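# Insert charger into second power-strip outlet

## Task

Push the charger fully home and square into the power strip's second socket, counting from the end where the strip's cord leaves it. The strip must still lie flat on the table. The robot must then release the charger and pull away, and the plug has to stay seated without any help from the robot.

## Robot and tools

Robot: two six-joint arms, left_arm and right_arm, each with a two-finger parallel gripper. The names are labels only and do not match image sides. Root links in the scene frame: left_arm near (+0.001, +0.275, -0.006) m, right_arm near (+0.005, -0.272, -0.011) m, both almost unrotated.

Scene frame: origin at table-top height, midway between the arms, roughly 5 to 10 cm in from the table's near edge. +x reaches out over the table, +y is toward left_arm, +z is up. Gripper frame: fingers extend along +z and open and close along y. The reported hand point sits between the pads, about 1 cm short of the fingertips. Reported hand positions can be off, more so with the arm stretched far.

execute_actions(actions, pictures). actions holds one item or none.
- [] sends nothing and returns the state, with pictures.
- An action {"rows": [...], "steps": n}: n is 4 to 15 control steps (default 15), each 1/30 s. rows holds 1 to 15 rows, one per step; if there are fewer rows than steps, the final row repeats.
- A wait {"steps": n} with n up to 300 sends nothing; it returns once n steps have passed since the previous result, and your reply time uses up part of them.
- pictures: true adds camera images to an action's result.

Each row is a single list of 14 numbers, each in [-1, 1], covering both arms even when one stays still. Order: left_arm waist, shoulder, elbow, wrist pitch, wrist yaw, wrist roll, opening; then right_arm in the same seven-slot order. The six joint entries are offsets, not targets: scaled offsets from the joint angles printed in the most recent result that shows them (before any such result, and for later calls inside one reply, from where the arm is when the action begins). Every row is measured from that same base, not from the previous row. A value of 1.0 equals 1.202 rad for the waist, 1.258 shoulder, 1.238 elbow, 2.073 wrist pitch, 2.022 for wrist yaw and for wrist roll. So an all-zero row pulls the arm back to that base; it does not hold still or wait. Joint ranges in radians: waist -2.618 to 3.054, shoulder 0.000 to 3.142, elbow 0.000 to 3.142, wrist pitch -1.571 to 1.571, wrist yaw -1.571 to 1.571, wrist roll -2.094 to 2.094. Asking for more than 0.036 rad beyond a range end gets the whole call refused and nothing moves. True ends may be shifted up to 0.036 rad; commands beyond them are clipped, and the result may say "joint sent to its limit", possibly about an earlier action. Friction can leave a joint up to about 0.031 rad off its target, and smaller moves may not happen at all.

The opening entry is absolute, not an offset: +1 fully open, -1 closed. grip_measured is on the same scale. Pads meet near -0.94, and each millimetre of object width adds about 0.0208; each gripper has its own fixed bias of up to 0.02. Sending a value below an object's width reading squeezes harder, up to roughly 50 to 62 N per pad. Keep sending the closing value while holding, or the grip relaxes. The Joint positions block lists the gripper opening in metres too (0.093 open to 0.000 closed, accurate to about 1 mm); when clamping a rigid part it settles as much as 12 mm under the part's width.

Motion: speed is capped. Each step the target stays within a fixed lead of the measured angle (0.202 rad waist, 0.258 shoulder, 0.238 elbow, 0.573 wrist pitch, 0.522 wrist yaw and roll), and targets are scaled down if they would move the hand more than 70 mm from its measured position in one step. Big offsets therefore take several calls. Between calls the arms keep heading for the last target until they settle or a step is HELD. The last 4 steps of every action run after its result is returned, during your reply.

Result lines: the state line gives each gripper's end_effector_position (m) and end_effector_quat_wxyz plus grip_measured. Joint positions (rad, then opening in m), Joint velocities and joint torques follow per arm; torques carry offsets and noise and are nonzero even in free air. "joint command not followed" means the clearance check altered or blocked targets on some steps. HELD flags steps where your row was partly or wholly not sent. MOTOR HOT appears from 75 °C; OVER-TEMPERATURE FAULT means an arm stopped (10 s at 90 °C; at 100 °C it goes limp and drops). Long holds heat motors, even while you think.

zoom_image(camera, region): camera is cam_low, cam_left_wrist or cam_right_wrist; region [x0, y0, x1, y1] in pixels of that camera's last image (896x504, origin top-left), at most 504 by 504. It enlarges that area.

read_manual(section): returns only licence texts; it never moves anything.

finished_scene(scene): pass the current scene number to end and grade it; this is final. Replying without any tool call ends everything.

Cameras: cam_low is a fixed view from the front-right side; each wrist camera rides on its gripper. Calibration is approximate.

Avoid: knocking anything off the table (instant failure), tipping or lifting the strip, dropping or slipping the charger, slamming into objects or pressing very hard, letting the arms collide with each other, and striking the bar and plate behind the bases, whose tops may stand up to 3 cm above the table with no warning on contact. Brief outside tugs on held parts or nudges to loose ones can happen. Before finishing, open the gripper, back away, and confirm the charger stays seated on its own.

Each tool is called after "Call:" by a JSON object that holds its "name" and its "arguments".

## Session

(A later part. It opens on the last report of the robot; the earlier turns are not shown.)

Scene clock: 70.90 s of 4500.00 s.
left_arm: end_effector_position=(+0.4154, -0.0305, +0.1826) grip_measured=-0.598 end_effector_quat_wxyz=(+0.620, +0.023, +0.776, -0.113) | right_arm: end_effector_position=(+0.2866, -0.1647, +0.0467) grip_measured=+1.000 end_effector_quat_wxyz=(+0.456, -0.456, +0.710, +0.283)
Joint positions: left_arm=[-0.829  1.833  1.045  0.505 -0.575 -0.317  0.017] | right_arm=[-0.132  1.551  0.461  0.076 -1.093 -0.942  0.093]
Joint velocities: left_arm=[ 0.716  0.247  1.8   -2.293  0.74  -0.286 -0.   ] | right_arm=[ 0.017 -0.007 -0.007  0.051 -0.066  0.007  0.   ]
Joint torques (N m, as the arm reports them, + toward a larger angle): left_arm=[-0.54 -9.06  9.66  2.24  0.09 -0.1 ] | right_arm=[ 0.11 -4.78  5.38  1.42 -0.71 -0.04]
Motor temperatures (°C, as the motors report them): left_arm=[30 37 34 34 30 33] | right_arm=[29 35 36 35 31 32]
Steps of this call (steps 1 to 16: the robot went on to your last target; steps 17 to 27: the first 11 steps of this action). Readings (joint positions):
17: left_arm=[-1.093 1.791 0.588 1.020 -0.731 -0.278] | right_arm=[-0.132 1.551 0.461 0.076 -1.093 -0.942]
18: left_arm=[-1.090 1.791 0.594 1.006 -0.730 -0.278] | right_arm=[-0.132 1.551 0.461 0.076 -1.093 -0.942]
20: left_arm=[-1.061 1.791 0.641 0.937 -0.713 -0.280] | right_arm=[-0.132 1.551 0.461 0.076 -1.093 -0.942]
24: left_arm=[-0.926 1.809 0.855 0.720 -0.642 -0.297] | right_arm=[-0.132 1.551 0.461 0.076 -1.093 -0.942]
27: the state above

Call:
{"name": "execute_actions", "arguments": {"actions": [{"rows": [[0.0374,0.061,0.313,-0.358,0.124,-0.036,-0.6,0,0,0,0,0,0,1],[0.0374,0.071,0.346,-0.387,0.133,-0.039,-0.6,0,0,0,0,0,0,1],[0.0374,0.085,0.388,-0.428,0.146,-0.042,-0.6,0,0,0,0,0,0,1],[0.0374,0.100,0.435,-0.474,0.161,-0.046,-0.6,0,0,0,0,0,0,1],[0.0374,0.118,0.483,-0.526,0.177,-0.050,-0.6,0,0,0,0,0,0,1],[0.0374,0.135,0.530,-0.578,0.194,-0.054,-0.6,0,0,0,0,0,0,1],[0.0374,0.153,0.572,-0.631,0.211,-0.058,-0.6,0,0,0,0,0,0,1],[0.0374,0.170,0.615,-0.683,0.227,-0.062,-0.6,0,0,0,0,0,0,1],[0.0374,0.188,0.652,-0.735,0.244,-0.066,-0.6,0,0,0,0,0,0,1],[0.0374,0.205,0.685,-0.787,0.260,-0.070,-0.6,0,0,0,0,0,0,1],[0.0374,0.221,0.714,-0.833,0.275,-0.074,-0.6,0,0,0,0,0,0,1],[0.0374,0.232,0.737,-0.868,0.286,-0.077,-0.6,0,0,0,0,0,0,1],[0.0374,0.242,0.752,-0.897,0.296,-0.079,-0.6,0,0,0,0,0,0,1],[0.0374,0.248,0.761,-0.914,0.301,-0.081,-0.6,0,0,0,0,0,0,1],[0.0374,0.250,0.761,-0.920,0.303,-0.081,-0.6,0,0,0,0,0,0,1]], "steps": 15}], "pictures": false}}

Call:
{"name": "execute_actions", "arguments": {"actions": [{"steps": 16}], "pictures": true}}

Scene clock: 71.90 s of 4500.00 s.
left_arm: end_effector_position=(+0.3927, -0.0657, +0.1571) grip_measured=-0.598 end_effector_quat_wxyz=(+0.282, +0.139, +0.945, -0.091) | right_arm: end_effector_position=(+0.2866, -0.1647, +0.0467) grip_measured=+1.000 end_effector_quat_wxyz=(+0.456, -0.456, +0.710, +0.283)
Joint positions: left_arm=[-0.781  2.051  1.847 -0.808 -0.15  -0.428  0.017] | right_arm=[-0.132  1.551  0.461  0.076 -1.093 -0.942  0.093]
Joint velocities: left_arm=[-0.007  0.505  1.238 -2.557  0.842 -0.227 -0.   ] | right_arm=[-0.002  0.007 -0.027 -0.022  0.022  0.022  0.   ]
Joint torques (N m, as the arm reports them, + toward a larger angle): left_arm=[ 0.   -9.73  8.68  1.25  0.09 -0.12] | right_arm=[ 0.15 -4.79  5.38  1.42 -0.71 -0.03]
Motor temperatures (°C, as the motors report them): left_arm=[30 37 34 34 30 33] | right_arm=[29 35 36 35 31 32]
Steps of this call (steps 1 to 4: the last 4 steps of your previous action; steps 5 to 19: the robot went on to your last target; steps 20 to 30: the first 11 steps of this action). Readings (joint positions):
20: left_arm=[-0.781 1.893 1.390 -0.197 -0.346 -0.378] | right_arm=[-0.132 1.551 0.461 0.076 -1.093 -0.942]
21: left_arm=[-0.781 1.897 1.403 -0.218 -0.341 -0.380] | right_arm=[-0.132 1.551 0.461 0.076 -1.093 -0.942]
23: left_arm=[-0.781 1.921 1.472 -0.299 -0.320 -0.386] | right_arm=[-0.132 1.551 0.461 0.076 -1.093 -0.942]
27: left_arm=[-0.781 1.998 1.695 -0.558 -0.234 -0.407] | right_arm=[-0.132 1.551 0.461 0.076 -1.093 -0.942]
30: the state above

Scene clock: 72.43 s of 4500.00 s.
left_arm: end_effector_position=(+0.2966, -0.0134, +0.1085) grip_measured=-0.598 end_effector_quat_wxyz=(+0.008, +0.143, +0.990, -0.006) | right_arm: end_effector_position=(+0.2866, -0.1647, +0.0467) grip_measured=+1.000 end_effector_quat_wxyz=(+0.456, -0.456, +0.710, +0.283)
Joint positions: left_arm=[-0.781  2.143  1.957 -1.384  0.024 -0.471  0.017] | right_arm=[-0.132  1.551  0.461  0.076 -1.093 -0.942  0.093]
Joint velocities: left_arm=[-0.002  0.002  0.012 -0.11   0.007 -0.007 -0.   ] | right_arm=[-0.007 -0.002 -0.037 -0.007  0.066  0.007  0.   ]
Joint torques (N m, as the arm reports them, + toward a larger angle): left_arm=[ -0.1  -11.81  10.47   0.3    0.1   -0.13] | right_arm=[ 0.13 -4.79  5.37  1.42 -0.71 -0.03]
Motor temperatures (°C, as the motors report them): left_arm=[30 38 34 34 30 33] | right_arm=[29 35 36 35 31 32]
Kept back: nothing.
Steps of this call (steps 1 to 4: the last 4 steps of your previous action; steps 5 to 16: the robot went on to your last target). Readings (joint positions):
1: left_arm=[-0.781 2.068 1.886 -0.894 -0.122 -0.435] | right_arm=[-0.132 1.551 0.461 0.076 -1.093 -0.942]
2: left_arm=[-0.781 2.084 1.916 -0.977 -0.095 -0.441] | right_arm=[-0.132 1.551 0.461 0.076 -1.093 -0.942]
4: left_arm=[-0.781 2.110 1.951 -1.120 -0.051 -0.452] | right_arm=[-0.132 1.551 0.461 0.076 -1.093 -0.942]
8: left_arm=[-0.781 2.139 1.957 -1.294 -0.002 -0.464] | right_arm=[-0.132 1.551 0.461 0.076 -1.093 -0.942]
16: the state above
camera_calibration (this result's frames):
cam_left_wrist: T_world_to_cam=[[-0.281605, -0.959409, 0.0152826, 0.0638169], [-0.87325, 0.262851, 0.410298, 0.257504], [-0.39766, 0.102196, -0.911824, 0.303664], [0, 0, 0, 1]] pos_world=[0.363591, -0.037492, 0.17026]
cam_right_wrist: T_world_to_cam=[[0.907342, -0.420388, 0.00193208, -0.329791], [-0.321545, -0.696951, -0.64099, 0.0456394], [0.270811, 0.580976, -0.767547, 0.133757], [0, 0, 0, 1]] pos_world=[0.277686, -0.184542, 0.132557]

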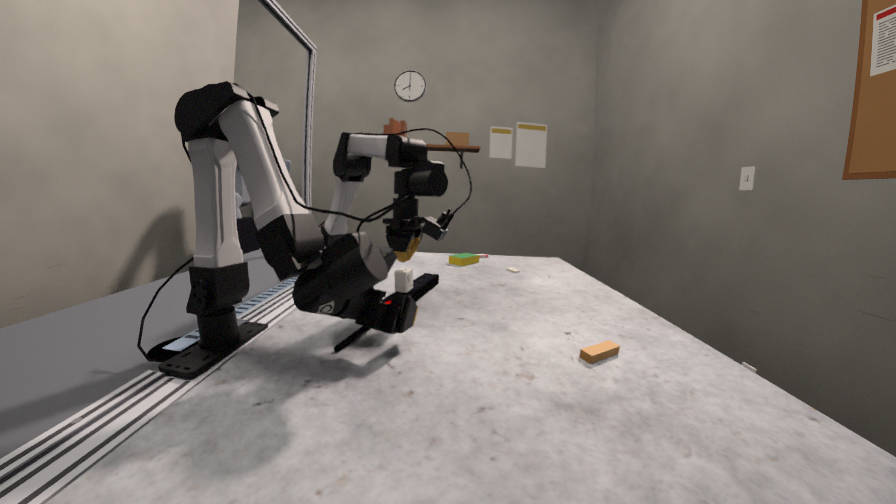

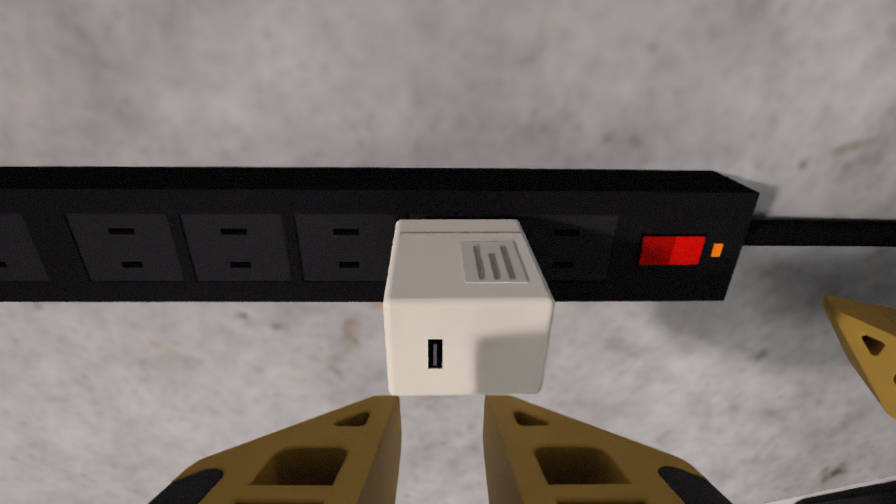

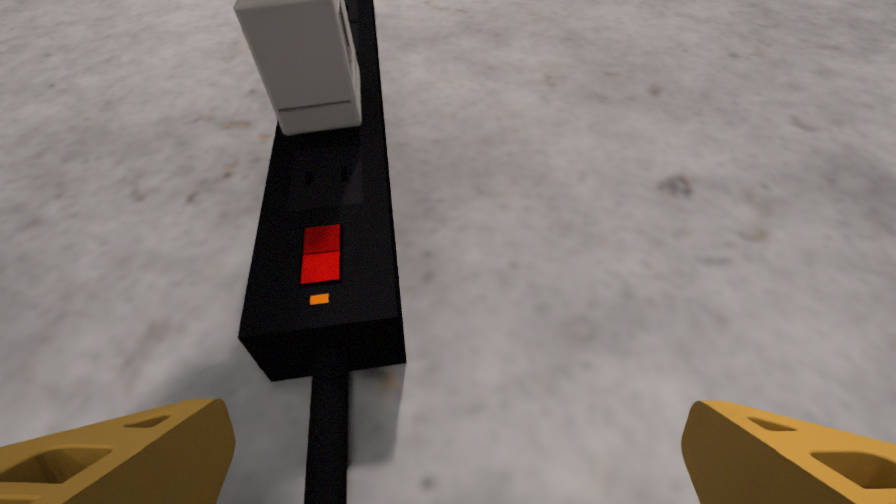

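Call:
{"name": "execute_actions", "arguments": {"actions": [{"rows": [[-0.008,0.006,0.026,-0.004,0.004,-0.003,-0.6,0,0,0,0,0,0,1],[-0.015,0.012,0.030,-0.004,0.004,-0.003,-0.6,0,0,0,0,0,0,1],[-0.015,0.019,0.035,-0.004,0.004,-0.003,-0.6,0,0,0,0,0,0,1],[-0.0125,0.026,0.040,-0.004,0.004,-0.003,-0.6,0,0,0,0,0,0,1],[-0.0125,0.033,0.044,-0.004,0.004,-0.003,-0.6,0,0,0,0,0,0,1],[-0.0125,0.039,0.047,-0.004,0.004,-0.003,-0.6,0,0,0,0,0,0,1],[-0.0125,0.044,0.049,-0.004,0.004,-0.003,-0.6,0,0,0,0,0,0,1],[-0.0125,0.0485,0.049,-0.004,0.004,-0.003,-0.6,0,0,0,0,0,0,1]], "steps": 15}], "pictures": true}}

Scene clock: 73.83 s of 4500.00 s.
left_arm: end_effector_position=(+0.2969, -0.0192, +0.0994) grip_measured=-0.598 end_effector_quat_wxyz=(-0.004, +0.146, +0.989, -0.001) | right_arm: end_effector_position=(+0.2866, -0.1647, +0.0467) grip_measured=+1.000 end_effector_quat_wxyz=(+0.456, -0.456, +0.710, +0.283)
Joint positions: left_arm=[-0.789  2.188  1.992 -1.399  0.029 -0.472  0.017] | right_arm=[-0.132  1.551  0.461  0.076 -1.093 -0.942  0.093]
Joint velocities: left_arm=[ 0.017  0.129 -0.017 -0.037 -0.066  0.007 -0.   ] | right_arm=[-0.007 -0.002 -0.002 -0.066  0.007  0.007  0.   ]
Joint torques (N m, as the arm reports them, + toward a larger angle): left_arm=[ -0.24 -11.72   9.79   0.36   0.12  -0.09] | right_arm=[ 0.14 -4.77  5.39  1.41 -0.71 -0.02]
Motor temperatures (°C, as the motors report them): left_arm=[30 38 35 34 30 33] | right_arm=[29 35 36 35 31 32]
Steps of this call (steps 1 to 30: the robot went on to your last target; step 31: nothing new was sent; steps 32 to 42: the first 11 steps of this action). Readings (joint positions):
32: left_arm=[-0.781 2.143 1.957 -1.396 0.029 -0.472] | right_arm=[-0.132 1.551 0.461 0.076 -1.093 -0.942]
33: left_arm=[-0.781 2.143 1.957 -1.396 0.029 -0.472] | right_arm=[-0.132 1.551 0.461 0.076 -1.093 -0.942]
35: left_arm=[-0.785 2.148 1.966 -1.399 0.029 -0.472] | right_arm=[-0.132 1.551 0.461 0.076 -1.093 -0.942]
39: left_arm=[-0.789 2.171 1.990 -1.399 0.029 -0.472] | right_arm=[-0.132 1.551 0.461 0.076 -1.093 -0.942]
42: the state above
camera_calibration (this result's frames):
cam_left_wrist: T_world_to_cam=[[-0.287437, -0.957763, 0.00835445, 0.0609587], [-0.862686, 0.262673, 0.432175, 0.257686], [-0.416116, 0.117016, -0.901751, 0.30086], [0, 0, 0, 1]] pos_world=[0.365016, -0.0445087, 0.159426]
cam_right_wrist: T_world_to_cam=[[0.907342, -0.420388, 0.00193208, -0.329791], [-0.321545, -0.696951, -0.64099, 0.0456394], [0.270811, 0.580976, -0.767547, 0.133757], [0, 0, 0, 1]] pos_world=[0.277686, -0.184542, 0.132557]

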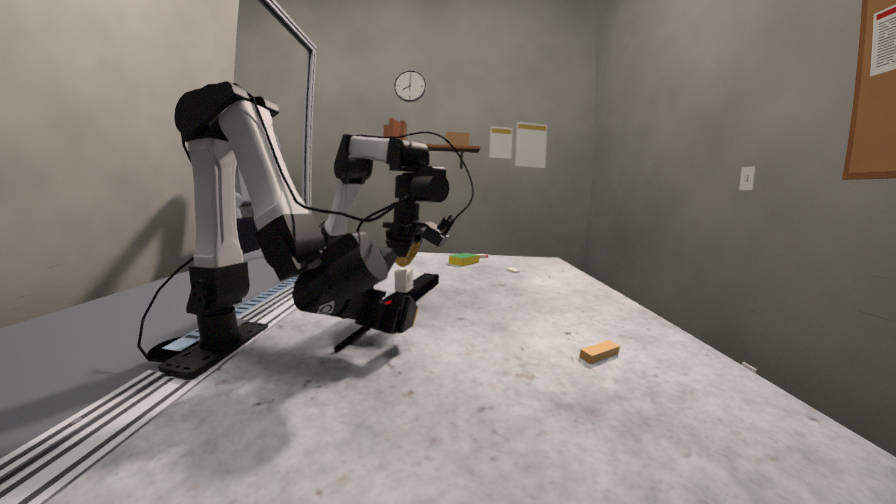

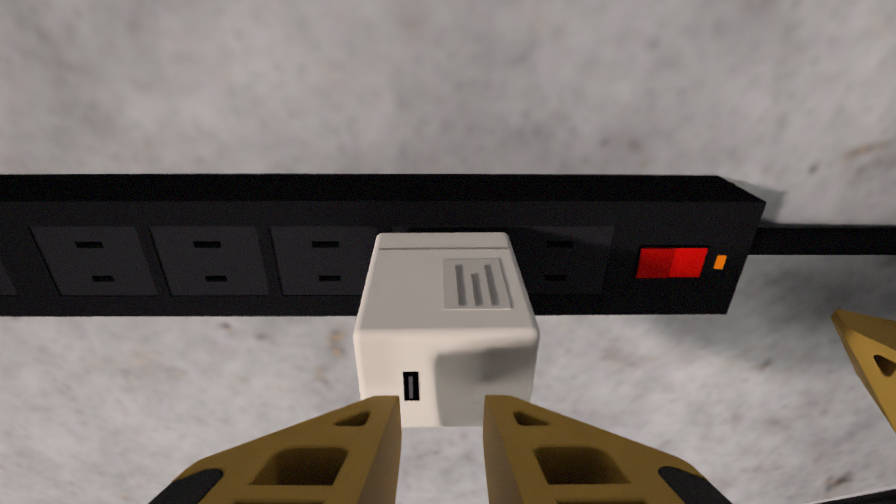

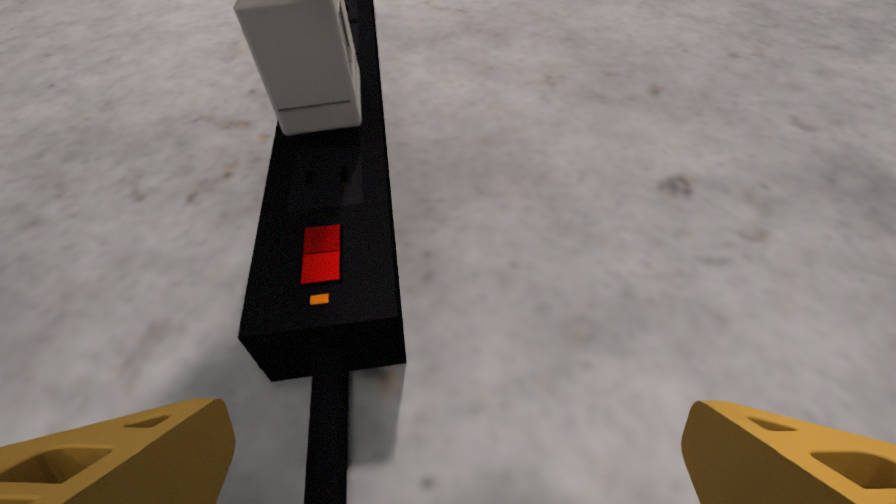

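Call:
{"name": "execute_actions", "arguments": {"actions": [{"rows": [[-0.004,0.013,0.015,0.004,0,0,-0.6,0,0,0,0,0,0,1],[-0.004,0.013,0.010,0.009,0,0,-0.6,0,0,0,0,0,0,1],[-0.004,0.013,0.005,0.012,0,0,-0.6,0,0,0,0,0,0,1],[-0.004,0.013,0.0,0.012,0,0,-0.6,0,0,0,0,0,0,1],[-0.004,0.016,-0.004,0.012,0,0,-0.6,0,0,0,0,0,0,1],[-0.004,0.020,-0.008,0.012,0,0,-0.6,0,0,0,0,0,0,1],[-0.004,0.024,-0.010,0.012,0,0,-0.6,0,0,0,0,0,0,1],[-0.004,0.028,-0.012,0.012,0,0,-0.6,0,0,0,0,0,0,1],[-0.004,0.034,-0.012,0.012,0,0,-0.6,0,0,0,0,0,0,1],[-0.004,0.042,-0.014,0.012,0,0,-0.6,0,0,0,0,0,0,1],[-0.004,0.052,-0.016,0.012,0,0,-0.6,0,0,0,0,0,0,1],[-0.004,0.062,-0.019,0.012,0,0,-0.6,0,0,0,0,0,0,1],[-0.004,0.072,-0.022,0.012,0,0,-0.6,0,0,0,0,0,0,1],[-0.004,0.082,-0.025,0.012,0,0,-0.6,0,0,0,0,0,0,1],[-0.004,0.090,-0.028,0.012,0,0,-0.6,0,0,0,0,0,0,1]], "steps": 15}], "pictures": false}}

Call:
{"name": "execute_actions", "arguments": {"actions": [{"steps": 8}], "pictures": true}}

Scene clock: 75.20 s of 4500.00 s.
left_arm: end_effector_position=(+0.2985, -0.0204, +0.0908) grip_measured=-0.598 end_effector_quat_wxyz=(-0.008, +0.146, +0.989, +0.002) | right_arm: end_effector_position=(+0.2866, -0.1647, +0.0467) grip_measured=+1.000 end_effector_quat_wxyz=(+0.456, -0.456, +0.710, +0.283)
Joint positions: left_arm=[-0.789  2.209  1.992 -1.389  0.029 -0.472  0.017] | right_arm=[-0.132  1.551  0.461  0.076 -1.093 -0.942  0.093]
Joint velocities: left_arm=[ 0.002  0.212 -0.007  0.022 -0.022 -0.022 -0.   ] | right_arm=[ 0.007 -0.002 -0.007  0.037 -0.022 -0.037  0.   ]
Joint torques (N m, as the arm reports them, + toward a larger angle): left_arm=[ -0.18 -10.11   5.16   0.41   0.06  -0.02] | right_arm=[ 0.13 -4.76  5.38  1.43 -0.71 -0.03]
Motor temperatures (°C, as the motors report them): left_arm=[30 38 35 34 30 33] | right_arm=[29 36 36 35 31 32]
Steps of this call (steps 1 to 4: the last 4 steps of your previous action; steps 5 to 15: the robot went on to your last target; steps 16 to 30: nothing new was sent; steps 31 to 41: the first 11 steps of this action). Readings (joint positions):
31: left_arm=[-0.789 2.195 1.992 -1.399 0.029 -0.472] | right_arm=[-0.132 1.551 0.461 0.076 -1.093 -0.942]
32: left_arm=[-0.789 2.195 1.992 -1.398 0.029 -0.472] | right_arm=[-0.132 1.551 0.461 0.076 -1.093 -0.942]
34: left_arm=[-0.789 2.195 1.992 -1.395 0.029 -0.472] | right_arm=[-0.132 1.551 0.461 0.076 -1.093 -0.942]
38: left_arm=[-0.789 2.197 1.992 -1.391 0.029 -0.472] | right_arm=[-0.132 1.551 0.461 0.076 -1.093 -0.942]
41: the state above

Scene clock: 75.47 s of 4500.00 s.
left_arm: end_effector_position=(+0.3006, -0.0208, +0.0851) grip_measured=-0.598 end_effector_quat_wxyz=(-0.009, +0.146, +0.989, +0.006) | right_arm: end_effector_position=(+0.2866, -0.1647, +0.0467) grip_measured=+1.000 end_effector_quat_wxyz=(+0.456, -0.456, +0.710, +0.283)
Joint positions: left_arm=[-0.789  2.223  1.992 -1.381  0.023 -0.472  0.017] | right_arm=[-0.132  1.551  0.461  0.076 -1.093 -0.942  0.093]
Joint velocities: left_arm=[ 0.007  0.012 -0.017  0.037 -0.051 -0.051 -0.001] | right_arm=[-0.017  0.007 -0.007  0.022 -0.051  0.095  0.   ]
Joint torques (N m, as the arm reports them, + toward a larger angle): left_arm=[-0.14 -6.42  3.86  0.31  0.13 -0.03] | right_arm=[ 0.14 -4.77  5.39  1.42 -0.71 -0.03]
Motor temperatures (°C, as the motors report them): left_arm=[30 38 35 34 30 33] | right_arm=[29 36 36 35 31 32]
Kept back: nothing.
Steps of this call (steps 1 to 4: the last 4 steps of your previous action; steps 5 to 8: the robot went on to your last target). Readings (joint positions):
1: left_arm=[-0.789 2.217 1.992 -1.389 0.027 -0.472] | right_arm=[-0.132 1.551 0.461 0.076 -1.093 -0.942]
2: left_arm=[-0.789 2.217 1.992 -1.387 0.027 -0.472] | right_arm=[-0.132 1.551 0.461 0.076 -1.093 -0.942]
4: left_arm=[-0.789 2.219 1.992 -1.385 0.025 -0.472] | right_arm=[-0.132 1.551 0.461 0.076 -1.093 -0.942]
8: the state above
camera_calibration (this result's frames):
cam_left_wrist: T_world_to_cam=[[-0.287122, -0.957879, -0.00542805, 0.0616778], [-0.859198, 0.255029, 0.443553, 0.265326], [-0.423485, 0.132017, -0.896232, 0.291775], [0, 0, 0, 1]] pos_world=[0.369239, -0.0471054, 0.144147]
cam_right_wrist: T_world_to_cam=[[0.907342, -0.420388, 0.00193208, -0.329791], [-0.321545, -0.696951, -0.64099, 0.0456394], [0.270811, 0.580976, -0.767547, 0.133757], [0, 0, 0, 1]] pos_world=[0.277686, -0.184542, 0.132557]

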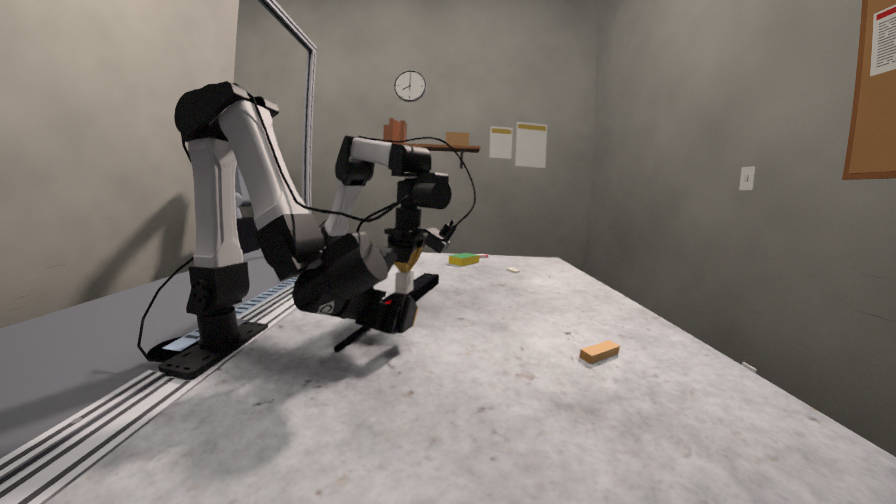

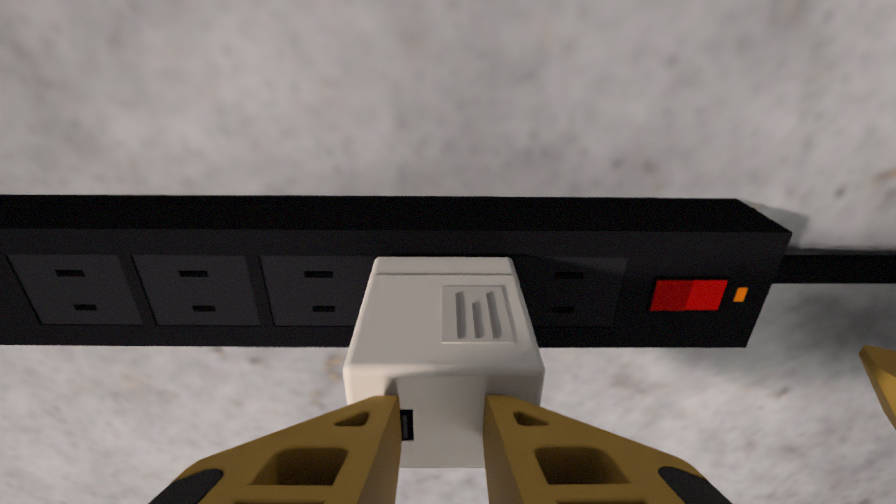

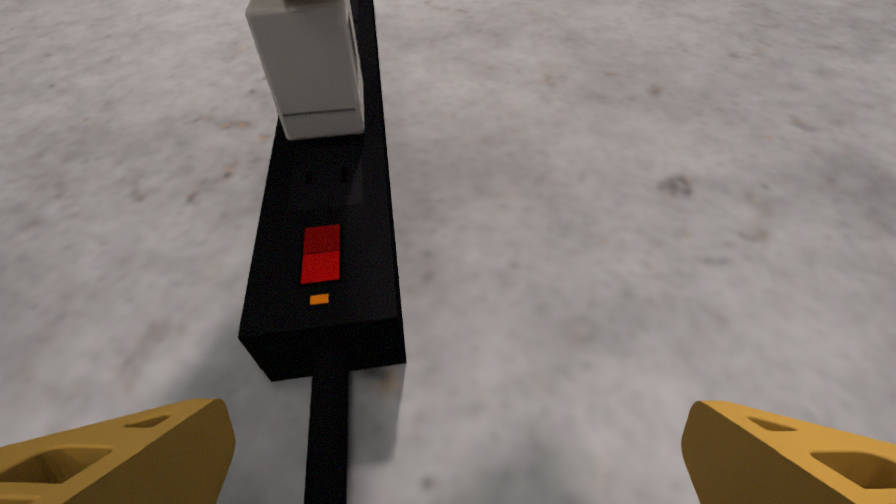

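Call:
{"name": "execute_actions", "arguments": {"actions": [{"rows": [[-0.004,0.066,-0.029,0,0.003,0,-0.6,0,0,0,0,0,0,1],[-0.004,0.071,-0.030,-0.003,0.003,0,-0.6,0,0,0,0,0,0,1],[-0.004,0.076,-0.031,-0.005,0.003,0,-0.6,0,0,0,0,0,0,1],[-0.004,0.081,-0.032,-0.005,0.003,0,-0.6,0,0,0,0,0,0,1],[-0.004,0.086,-0.033,-0.005,0.003,0,-0.6,0,0,0,0,0,0,1],[-0.004,0.091,-0.034,-0.005,0.003,0,-0.6,0,0,0,0,0,0,1],[-0.004,0.096,-0.035,-0.005,0.003,0,-0.6,0,0,0,0,0,0,1],[-0.004,0.101,-0.036,-0.005,0.003,0,-0.6,0,0,0,0,0,0,1],[-0.004,0.105,-0.036,-0.005,0.003,0,-0.6,0,0,0,0,0,0,1]], "steps": 15}], "pictures": true}}

Call:
{"name": "zoom_image", "arguments": {"camera": "cam_right_wrist", "region": [230, 0, 410, 200]}}

Scene clock: 76.23 s of 4500.00 s.
left_arm: end_effector_position=(+0.3004, -0.0204, +0.0811) grip_measured=-0.598 end_effector_quat_wxyz=(-0.013, +0.146, +0.989, +0.010) | right_arm: end_effector_position=(+0.2866, -0.1647, +0.0467) grip_measured=+1.000 end_effector_quat_wxyz=(+0.456, -0.456, +0.710, +0.283)
Joint positions: left_arm=[-0.789  2.233  1.992 -1.382  0.022 -0.472  0.017] | right_arm=[-0.132  1.551  0.461  0.076 -1.093 -0.942  0.093]
Joint velocities: left_arm=[-0.007 -0.007  0.002 -0.022 -0.007 -0.007 -0.001] | right_arm=[-0.012 -0.012 -0.002 -0.051 -0.022 -0.037  0.   ]
Joint torques (N m, as the arm reports them, + toward a larger angle): left_arm=[-0.23 -2.77  2.75  0.1   0.14 -0.03] | right_arm=[ 0.15 -4.77  5.41  1.43 -0.72 -0.02]
Motor temperatures (°C, as the motors report them): left_arm=[30 38 35 34 30 33] | right_arm=[29 36 36 35 31 32]
Steps of this call (steps 1 to 12: the robot went on to your last target; steps 13 to 23: the first 11 steps of this action). Readings (joint positions):
13: left_arm=[-0.789 2.225 1.992 -1.379 0.022 -0.472] | right_arm=[-0.132 1.551 0.461 0.076 -1.093 -0.942]
14: left_arm=[-0.789 2.226 1.992 -1.379 0.022 -0.472] | right_arm=[-0.132 1.551 0.461 0.076 -1.093 -0.942]
16: left_arm=[-0.789 2.230 1.992 -1.379 0.022 -0.472] | right_arm=[-0.132 1.551 0.461 0.076 -1.093 -0.942]
20: left_arm=[-0.789 2.233 1.992 -1.382 0.022 -0.472] | right_arm=[-0.132 1.551 0.461 0.076 -1.093 -0.942]
23: the state above
camera_calibration (this result's frames):
cam_left_wrist: T_world_to_cam=[[-0.286957, -0.957884, -0.010647, 0.0623629], [-0.855929, 0.251391, 0.451871, 0.265089], [-0.430164, 0.138781, -0.89202, 0.289865], [0, 0, 0, 1]] pos_world=[0.369483, -0.0471324, 0.139443]
cam_right_wrist: T_world_to_cam=[[0.907342, -0.420388, 0.00193208, -0.329791], [-0.321545, -0.696951, -0.64099, 0.0456394], [0.270811, 0.580976, -0.767547, 0.133757], [0, 0, 0, 1]] pos_world=[0.277686, -0.184542, 0.132557]

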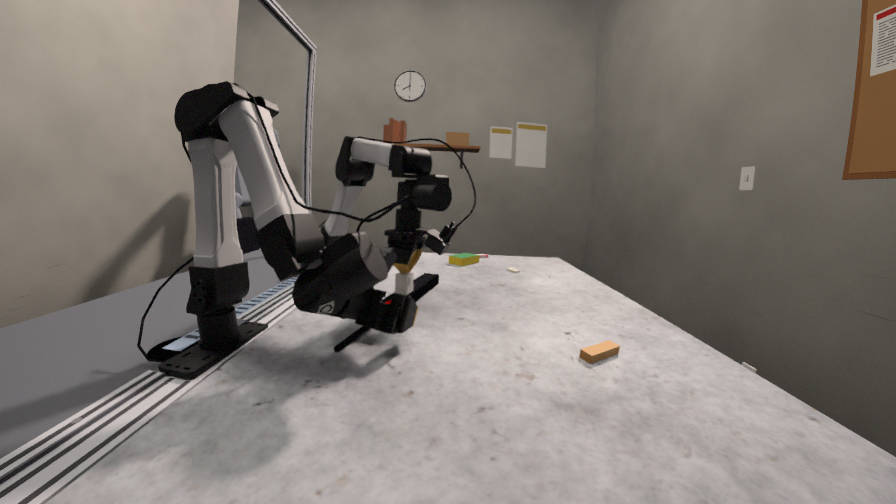

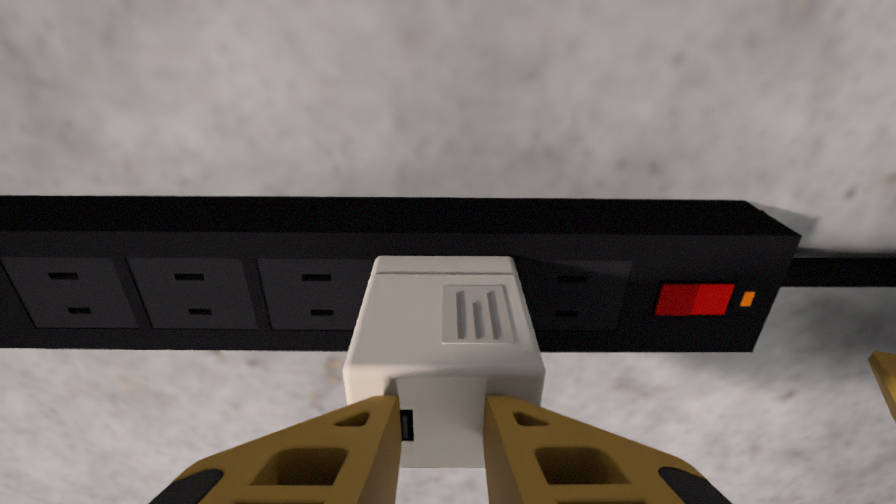

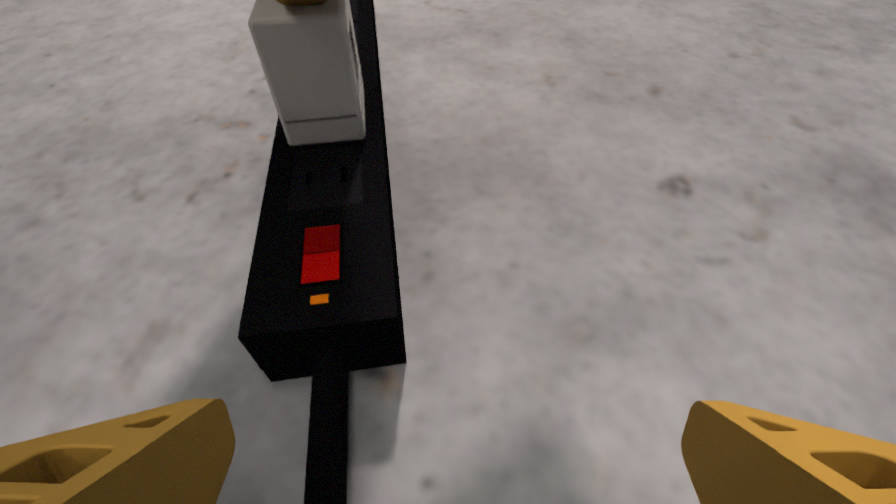

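Region (230, 0, 410, 200) of cam_right_wrist's 896x504 image, scaled by 2.520, with more detail than that image has; it fills the left 454 columns of this view, and the rest is white.

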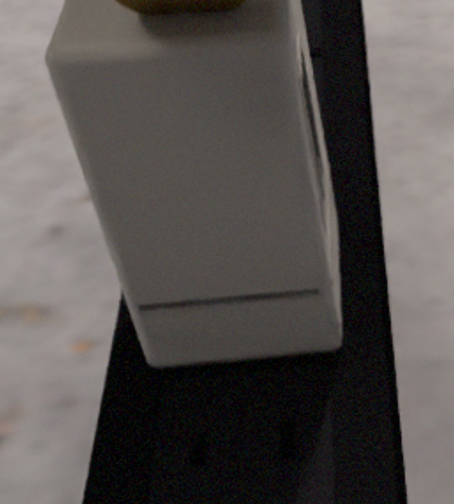

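Call:
{"name": "execute_actions", "arguments": {"actions": [{"rows": [[-0.004,0.07,-0.024,-0.003,0,0,-0.6,0,0,0,0,0,0,1],[-0.004,0.035,-0.012,0,0,0,-0.6,0,0,0,0,0,0,1],[-0.004,0.005,0,0,0,0,-0.6,0,0,0,0,0,0,1],[-0.004,-0.02,0,0,0,0,-0.6,0,0,0,0,0,0,1],[-0.004,-0.04,0,0,0,0,-0.6,0,0,0,0,0,0,1],[0,-0.06,0,0,0,0,-0.6,0,0,0,0,0,0,1],[0.01,-0.085,0,0,0,0,-0.6,0,0,0,0,0,0,1],[0.03,-0.11,0,0,0,0,-0.6,0,0,0,0,0,0,1],[0.06,-0.14,0,0,0,0,-0.6,0,0,0,0,0,0,1],[0.09,-0.17,0,0,0,0,-0.6,0,0,0,0,0,0,1],[0.13,-0.20,-0.01,0,0,0,-0.6,0,0,0,0,0,0,1],[0.17,-0.23,-0.02,0,0,0,-0.6,0,-0.02,0,0,0,0,1],[0.21,-0.26,-0.03,0,0,0,-0.6,-0.01,-0.05,0,0,0,0,1],[0.25,-0.28,-0.04,0,0,0,-0.6,-0.03,-0.09,0,0,0,0,1],[0.28,-0.30,-0.05,0,0,0,-0.6,-0.06,-0.13,0,0,0,0,1]], "steps": 15}], "pictures": true}}

Call:
{"name": "zoom_image", "arguments": {"camera": "cam_right_wrist", "region": [260, 80, 390, 190]}}

Scene clock: 77.20 s of 4500.00 s.
left_arm: end_effector_position=(+0.3110, -0.0099, +0.1341) grip_measured=-0.598 end_effector_quat_wxyz=(+0.040, +0.127, +0.991, -0.031) | right_arm: end_effector_position=(+0.2866, -0.1647, +0.0467) grip_measured=+1.000 end_effector_quat_wxyz=(+0.456, -0.456, +0.710, +0.283)
Joint positions: left_arm=[-0.748  2.103  1.993 -1.38   0.029 -0.472  0.017] | right_arm=[-0.132  1.551  0.461  0.076 -1.093 -0.942  0.093]
Joint velocities: left_arm=[ 0.681 -1.077 -0.002 -0.051  0.066 -0.051 -0.001] | right_arm=[-0.017 -0.002  0.017  0.007  0.022 -0.007  0.   ]
Joint torques (N m, as the arm reports them, + toward a larger angle): left_arm=[  3.95 -14.8    6.43   0.43  -0.11  -0.02] | right_arm=[ 0.14 -4.79  5.39  1.41 -0.71 -0.02]
Motor temperatures (°C, as the motors report them): left_arm=[30 38 35 33 30 33] | right_arm=[29 36 36 35 31 32]
Steps of this call (steps 1 to 4: the last 4 steps of your previous action; steps 5 to 15: the robot went on to your last target; steps 16 to 18: nothing new was sent; steps 19 to 29: the first 11 steps of this action). Readings (joint positions):
19: left_arm=[-0.789 2.233 1.992 -1.382 0.022 -0.472] | right_arm=[-0.132 1.551 0.461 0.076 -1.093 -0.942]
20: left_arm=[-0.789 2.231 1.993 -1.382 0.022 -0.472] | right_arm=[-0.132 1.551 0.461 0.076 -1.093 -0.942]
22: left_arm=[-0.789 2.225 1.993 -1.380 0.022 -0.472] | right_arm=[-0.132 1.551 0.461 0.076 -1.093 -0.942]
26: left_arm=[-0.787 2.192 1.993 -1.381 0.023 -0.472] | right_arm=[-0.132 1.551 0.461 0.076 -1.093 -0.942]
29: the state above
camera_calibration (this result's frames):
cam_left_wrist: T_world_to_cam=[[-0.253246, -0.965783, 0.0559404, 0.0565036], [-0.902513, 0.256685, 0.345808, 0.276332], [-0.348334, 0.0370873, -0.936636, 0.319774], [0, 0, 0, 1]] pos_world=[0.375091, -0.0282197, 0.200793]
cam_right_wrist: T_world_to_cam=[[0.907342, -0.420388, 0.00193208, -0.329791], [-0.321545, -0.696951, -0.64099, 0.0456394], [0.270811, 0.580976, -0.767547, 0.133757], [0, 0, 0, 1]] pos_world=[0.277686, -0.184542, 0.132557]

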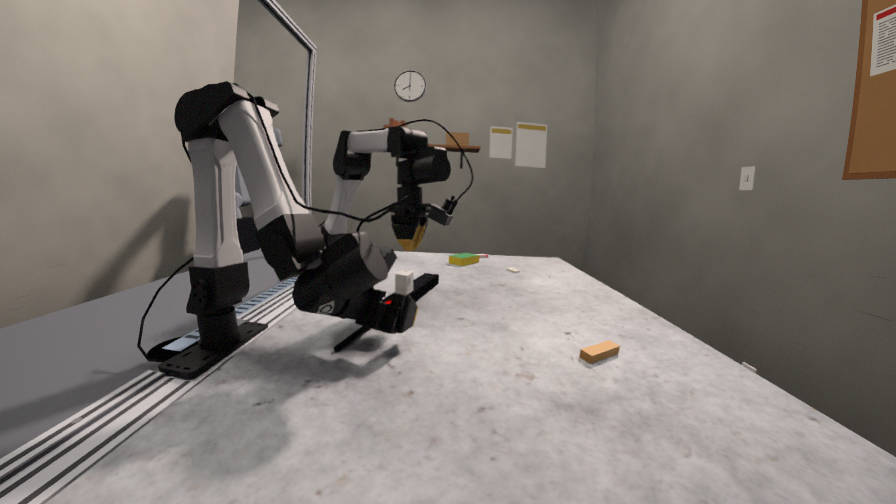

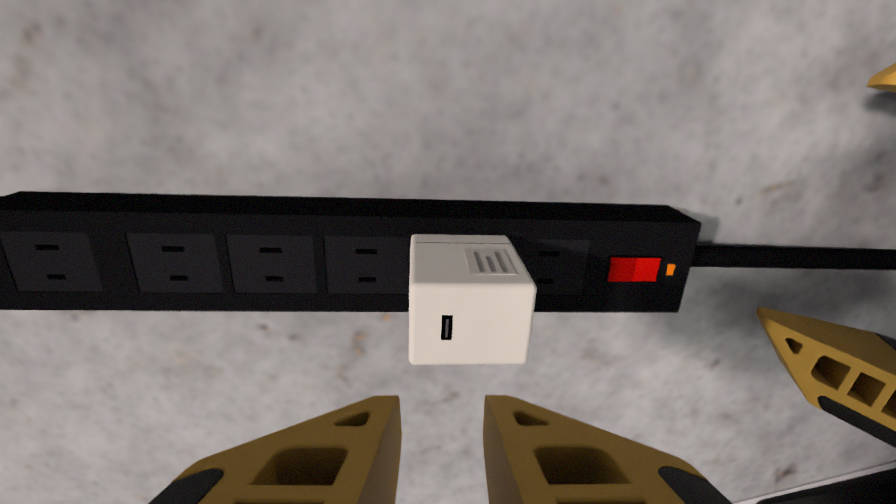

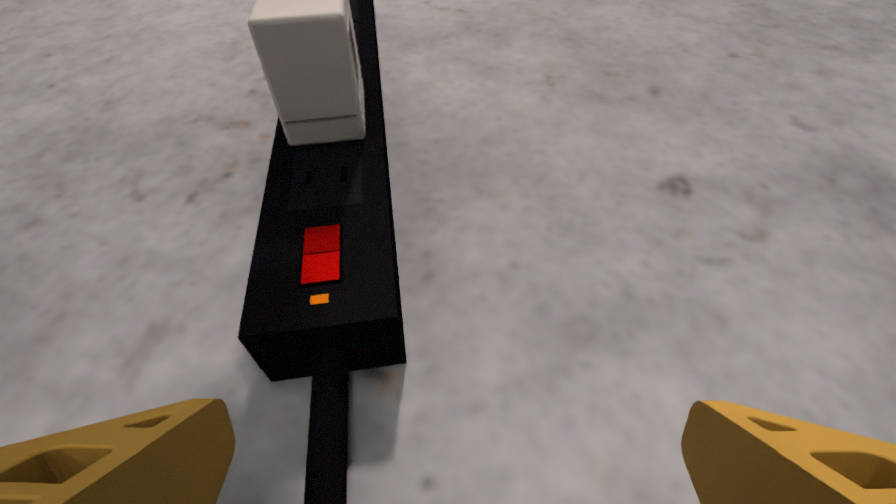

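Region (260, 80, 390, 190) of cam_right_wrist's 896x504 image, scaled by 3.877, with more detail than that image has; it fills the top 426 rows of this view, and the rest is white.

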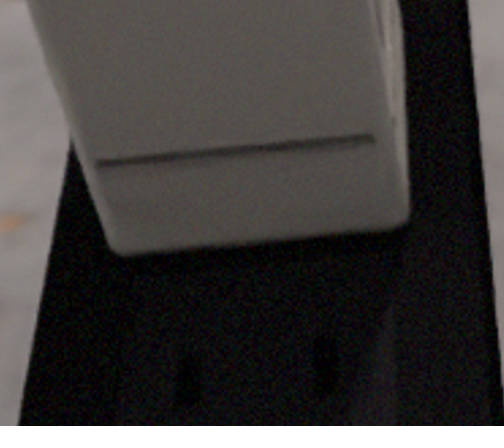

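Call:
{"name": "execute_actions", "arguments": {"actions": [{"rows": [[0.27,-0.215,-0.06,0,0,0,-0.6,-0.08,-0.15,0,0,0,0,1],[0.30,-0.24,-0.08,0,0,0,-0.6,-0.11,-0.18,0,0,0,0,1],[0.34,-0.275,-0.105,0,0,0,-0.6,-0.14,-0.21,0,0,0,0,1],[0.38,-0.31,-0.13,0,0,0,-0.6,-0.175,-0.24,0,0,0,0,1],[0.42,-0.345,-0.155,0,0,0,-0.6,-0.205,-0.27,0,0,0,0,1],[0.455,-0.375,-0.18,0,0,0,-0.6,-0.23,-0.295,0,0,0,0,1],[0.48,-0.40,-0.195,0,0,0,-0.6,-0.25,-0.31,0,0,0,0,1],[0.495,-0.415,-0.205,0,0,0,-0.6,-0.26,-0.32,0,0,0,0,1],[0.50,-0.42,-0.21,0,0,0,-0.6,-0.265,-0.325,0,0,0,0,1]], "steps": 15}], "pictures": true}}

Scene clock: 77.83 s of 4500.00 s.
left_arm: end_effector_position=(+0.3324, +0.2326, +0.2547) grip_measured=-0.598 end_effector_quat_wxyz=(+0.182, -0.173, +0.966, -0.061) | right_arm: end_effector_position=(+0.3062, -0.2510, +0.1488) grip_measured=+1.000 end_effector_quat_wxyz=(+0.592, -0.424, +0.681, +0.078)
Joint positions: left_arm=[-0.137  1.591  1.762 -1.385  0.019 -0.472  0.017] | right_arm=[-0.437  1.154  0.461  0.078 -1.092 -0.942  0.093]
Joint velocities: left_arm=[ 0.139 -0.515 -0.017 -0.051 -0.051  0.007 -0.001] | right_arm=[-0.085 -0.081 -0.002 -0.022  0.007 -0.007  0.   ]
Joint torques (N m, as the arm reports them, + toward a larger angle): left_arm=[-1.41 -5.38  4.77  1.27  0.23  0.05] | right_arm=[-0.58 -3.33  7.15  1.85 -0.53 -0.01]
Motor temperatures (°C, as the motors report them): left_arm=[30 39 35 33 30 33] | right_arm=[29 36 36 35 31 32]
Steps of this call (steps 1 to 4: the last 4 steps of your previous action; steps 5 to 8: the robot went on to your last target; steps 9 to 19: the first 11 steps of this action). Readings (joint positions):
9: left_arm=[-0.422 1.838 1.967 -1.373 0.014 -0.472] | right_arm=[-0.195 1.392 0.461 0.079 -1.092 -0.942]
10: left_arm=[-0.416 1.827 1.955 -1.371 0.015 -0.472] | right_arm=[-0.207 1.384 0.461 0.076 -1.092 -0.942]
12: left_arm=[-0.387 1.793 1.902 -1.367 0.025 -0.472] | right_arm=[-0.261 1.337 0.461 0.071 -1.092 -0.942]
16: left_arm=[-0.214 1.668 1.782 -1.373 0.030 -0.472] | right_arm=[-0.402 1.194 0.461 0.074 -1.092 -0.942]
19: the state above
camera_calibration (this result's frames):
cam_left_wrist: T_world_to_cam=[[0.311185, -0.931929, 0.186206, 0.0606704], [-0.949766, -0.298104, 0.0952785, 0.40025], [-0.033284, -0.206502, -0.97788, 0.393628], [0, 0, 0, 1]] pos_world=[0.374366, 0.257141, 0.335489]
cam_right_wrist: T_world_to_cam=[[0.676488, -0.626763, 0.386694, -0.422346], [-0.2598, -0.694419, -0.671034, 0.0434332], [0.689107, 0.353483, -0.632599, 0.0516471], [0, 0, 0, 1]] pos_world=[0.261405, -0.252806, 0.225136]

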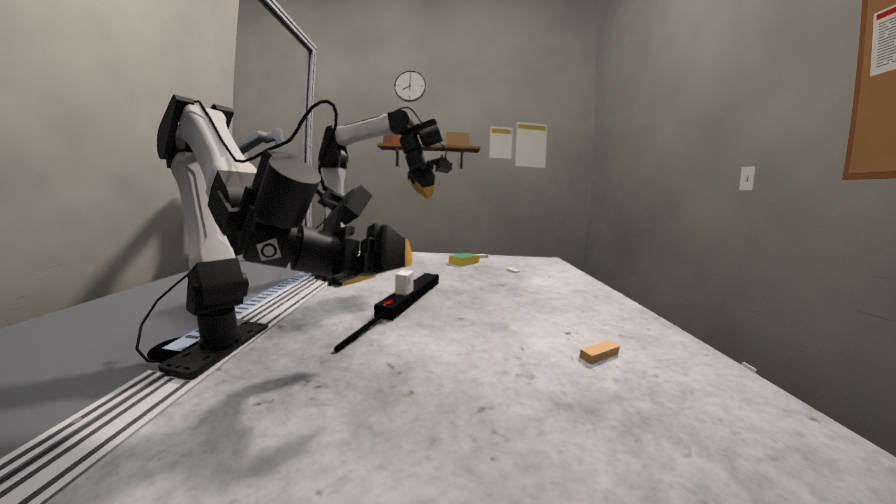

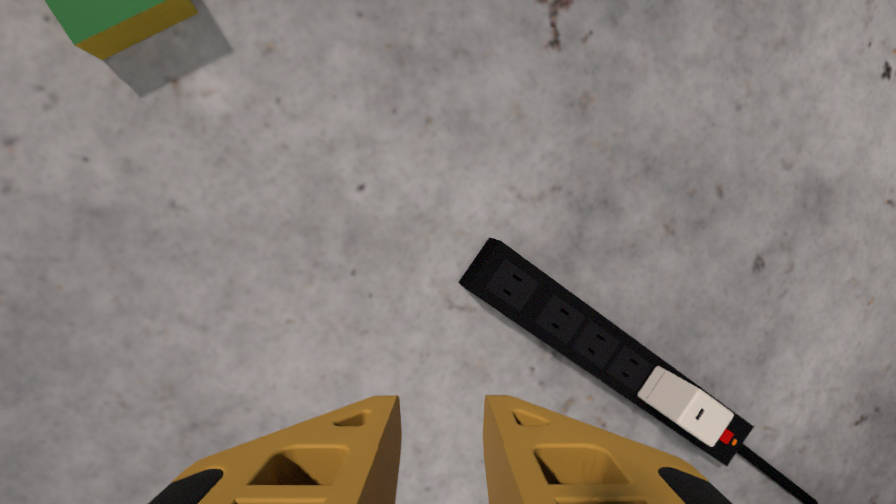

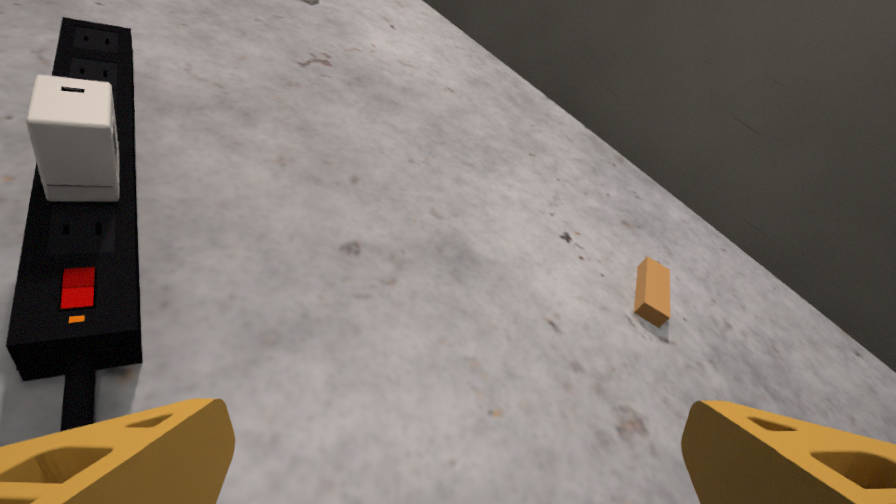

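Call:
{"name": "zoom_image", "arguments": {"camera": "cam_low", "region": [365, 255, 445, 325]}}

Region (365, 255, 445, 325) of cam_low's 896x504 image, scaled by 6.300, with more detail than that image has; it fills the top 441 rows of this view, and the rest is white.

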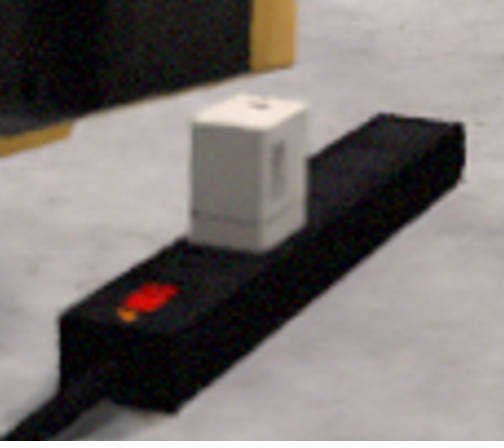

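The charger is seated flush and upright in outlet 2, and both arms are clear.

Call:
{"name": "finished_scene", "arguments": {"scene": 1}}

The scene is finished: the task was done.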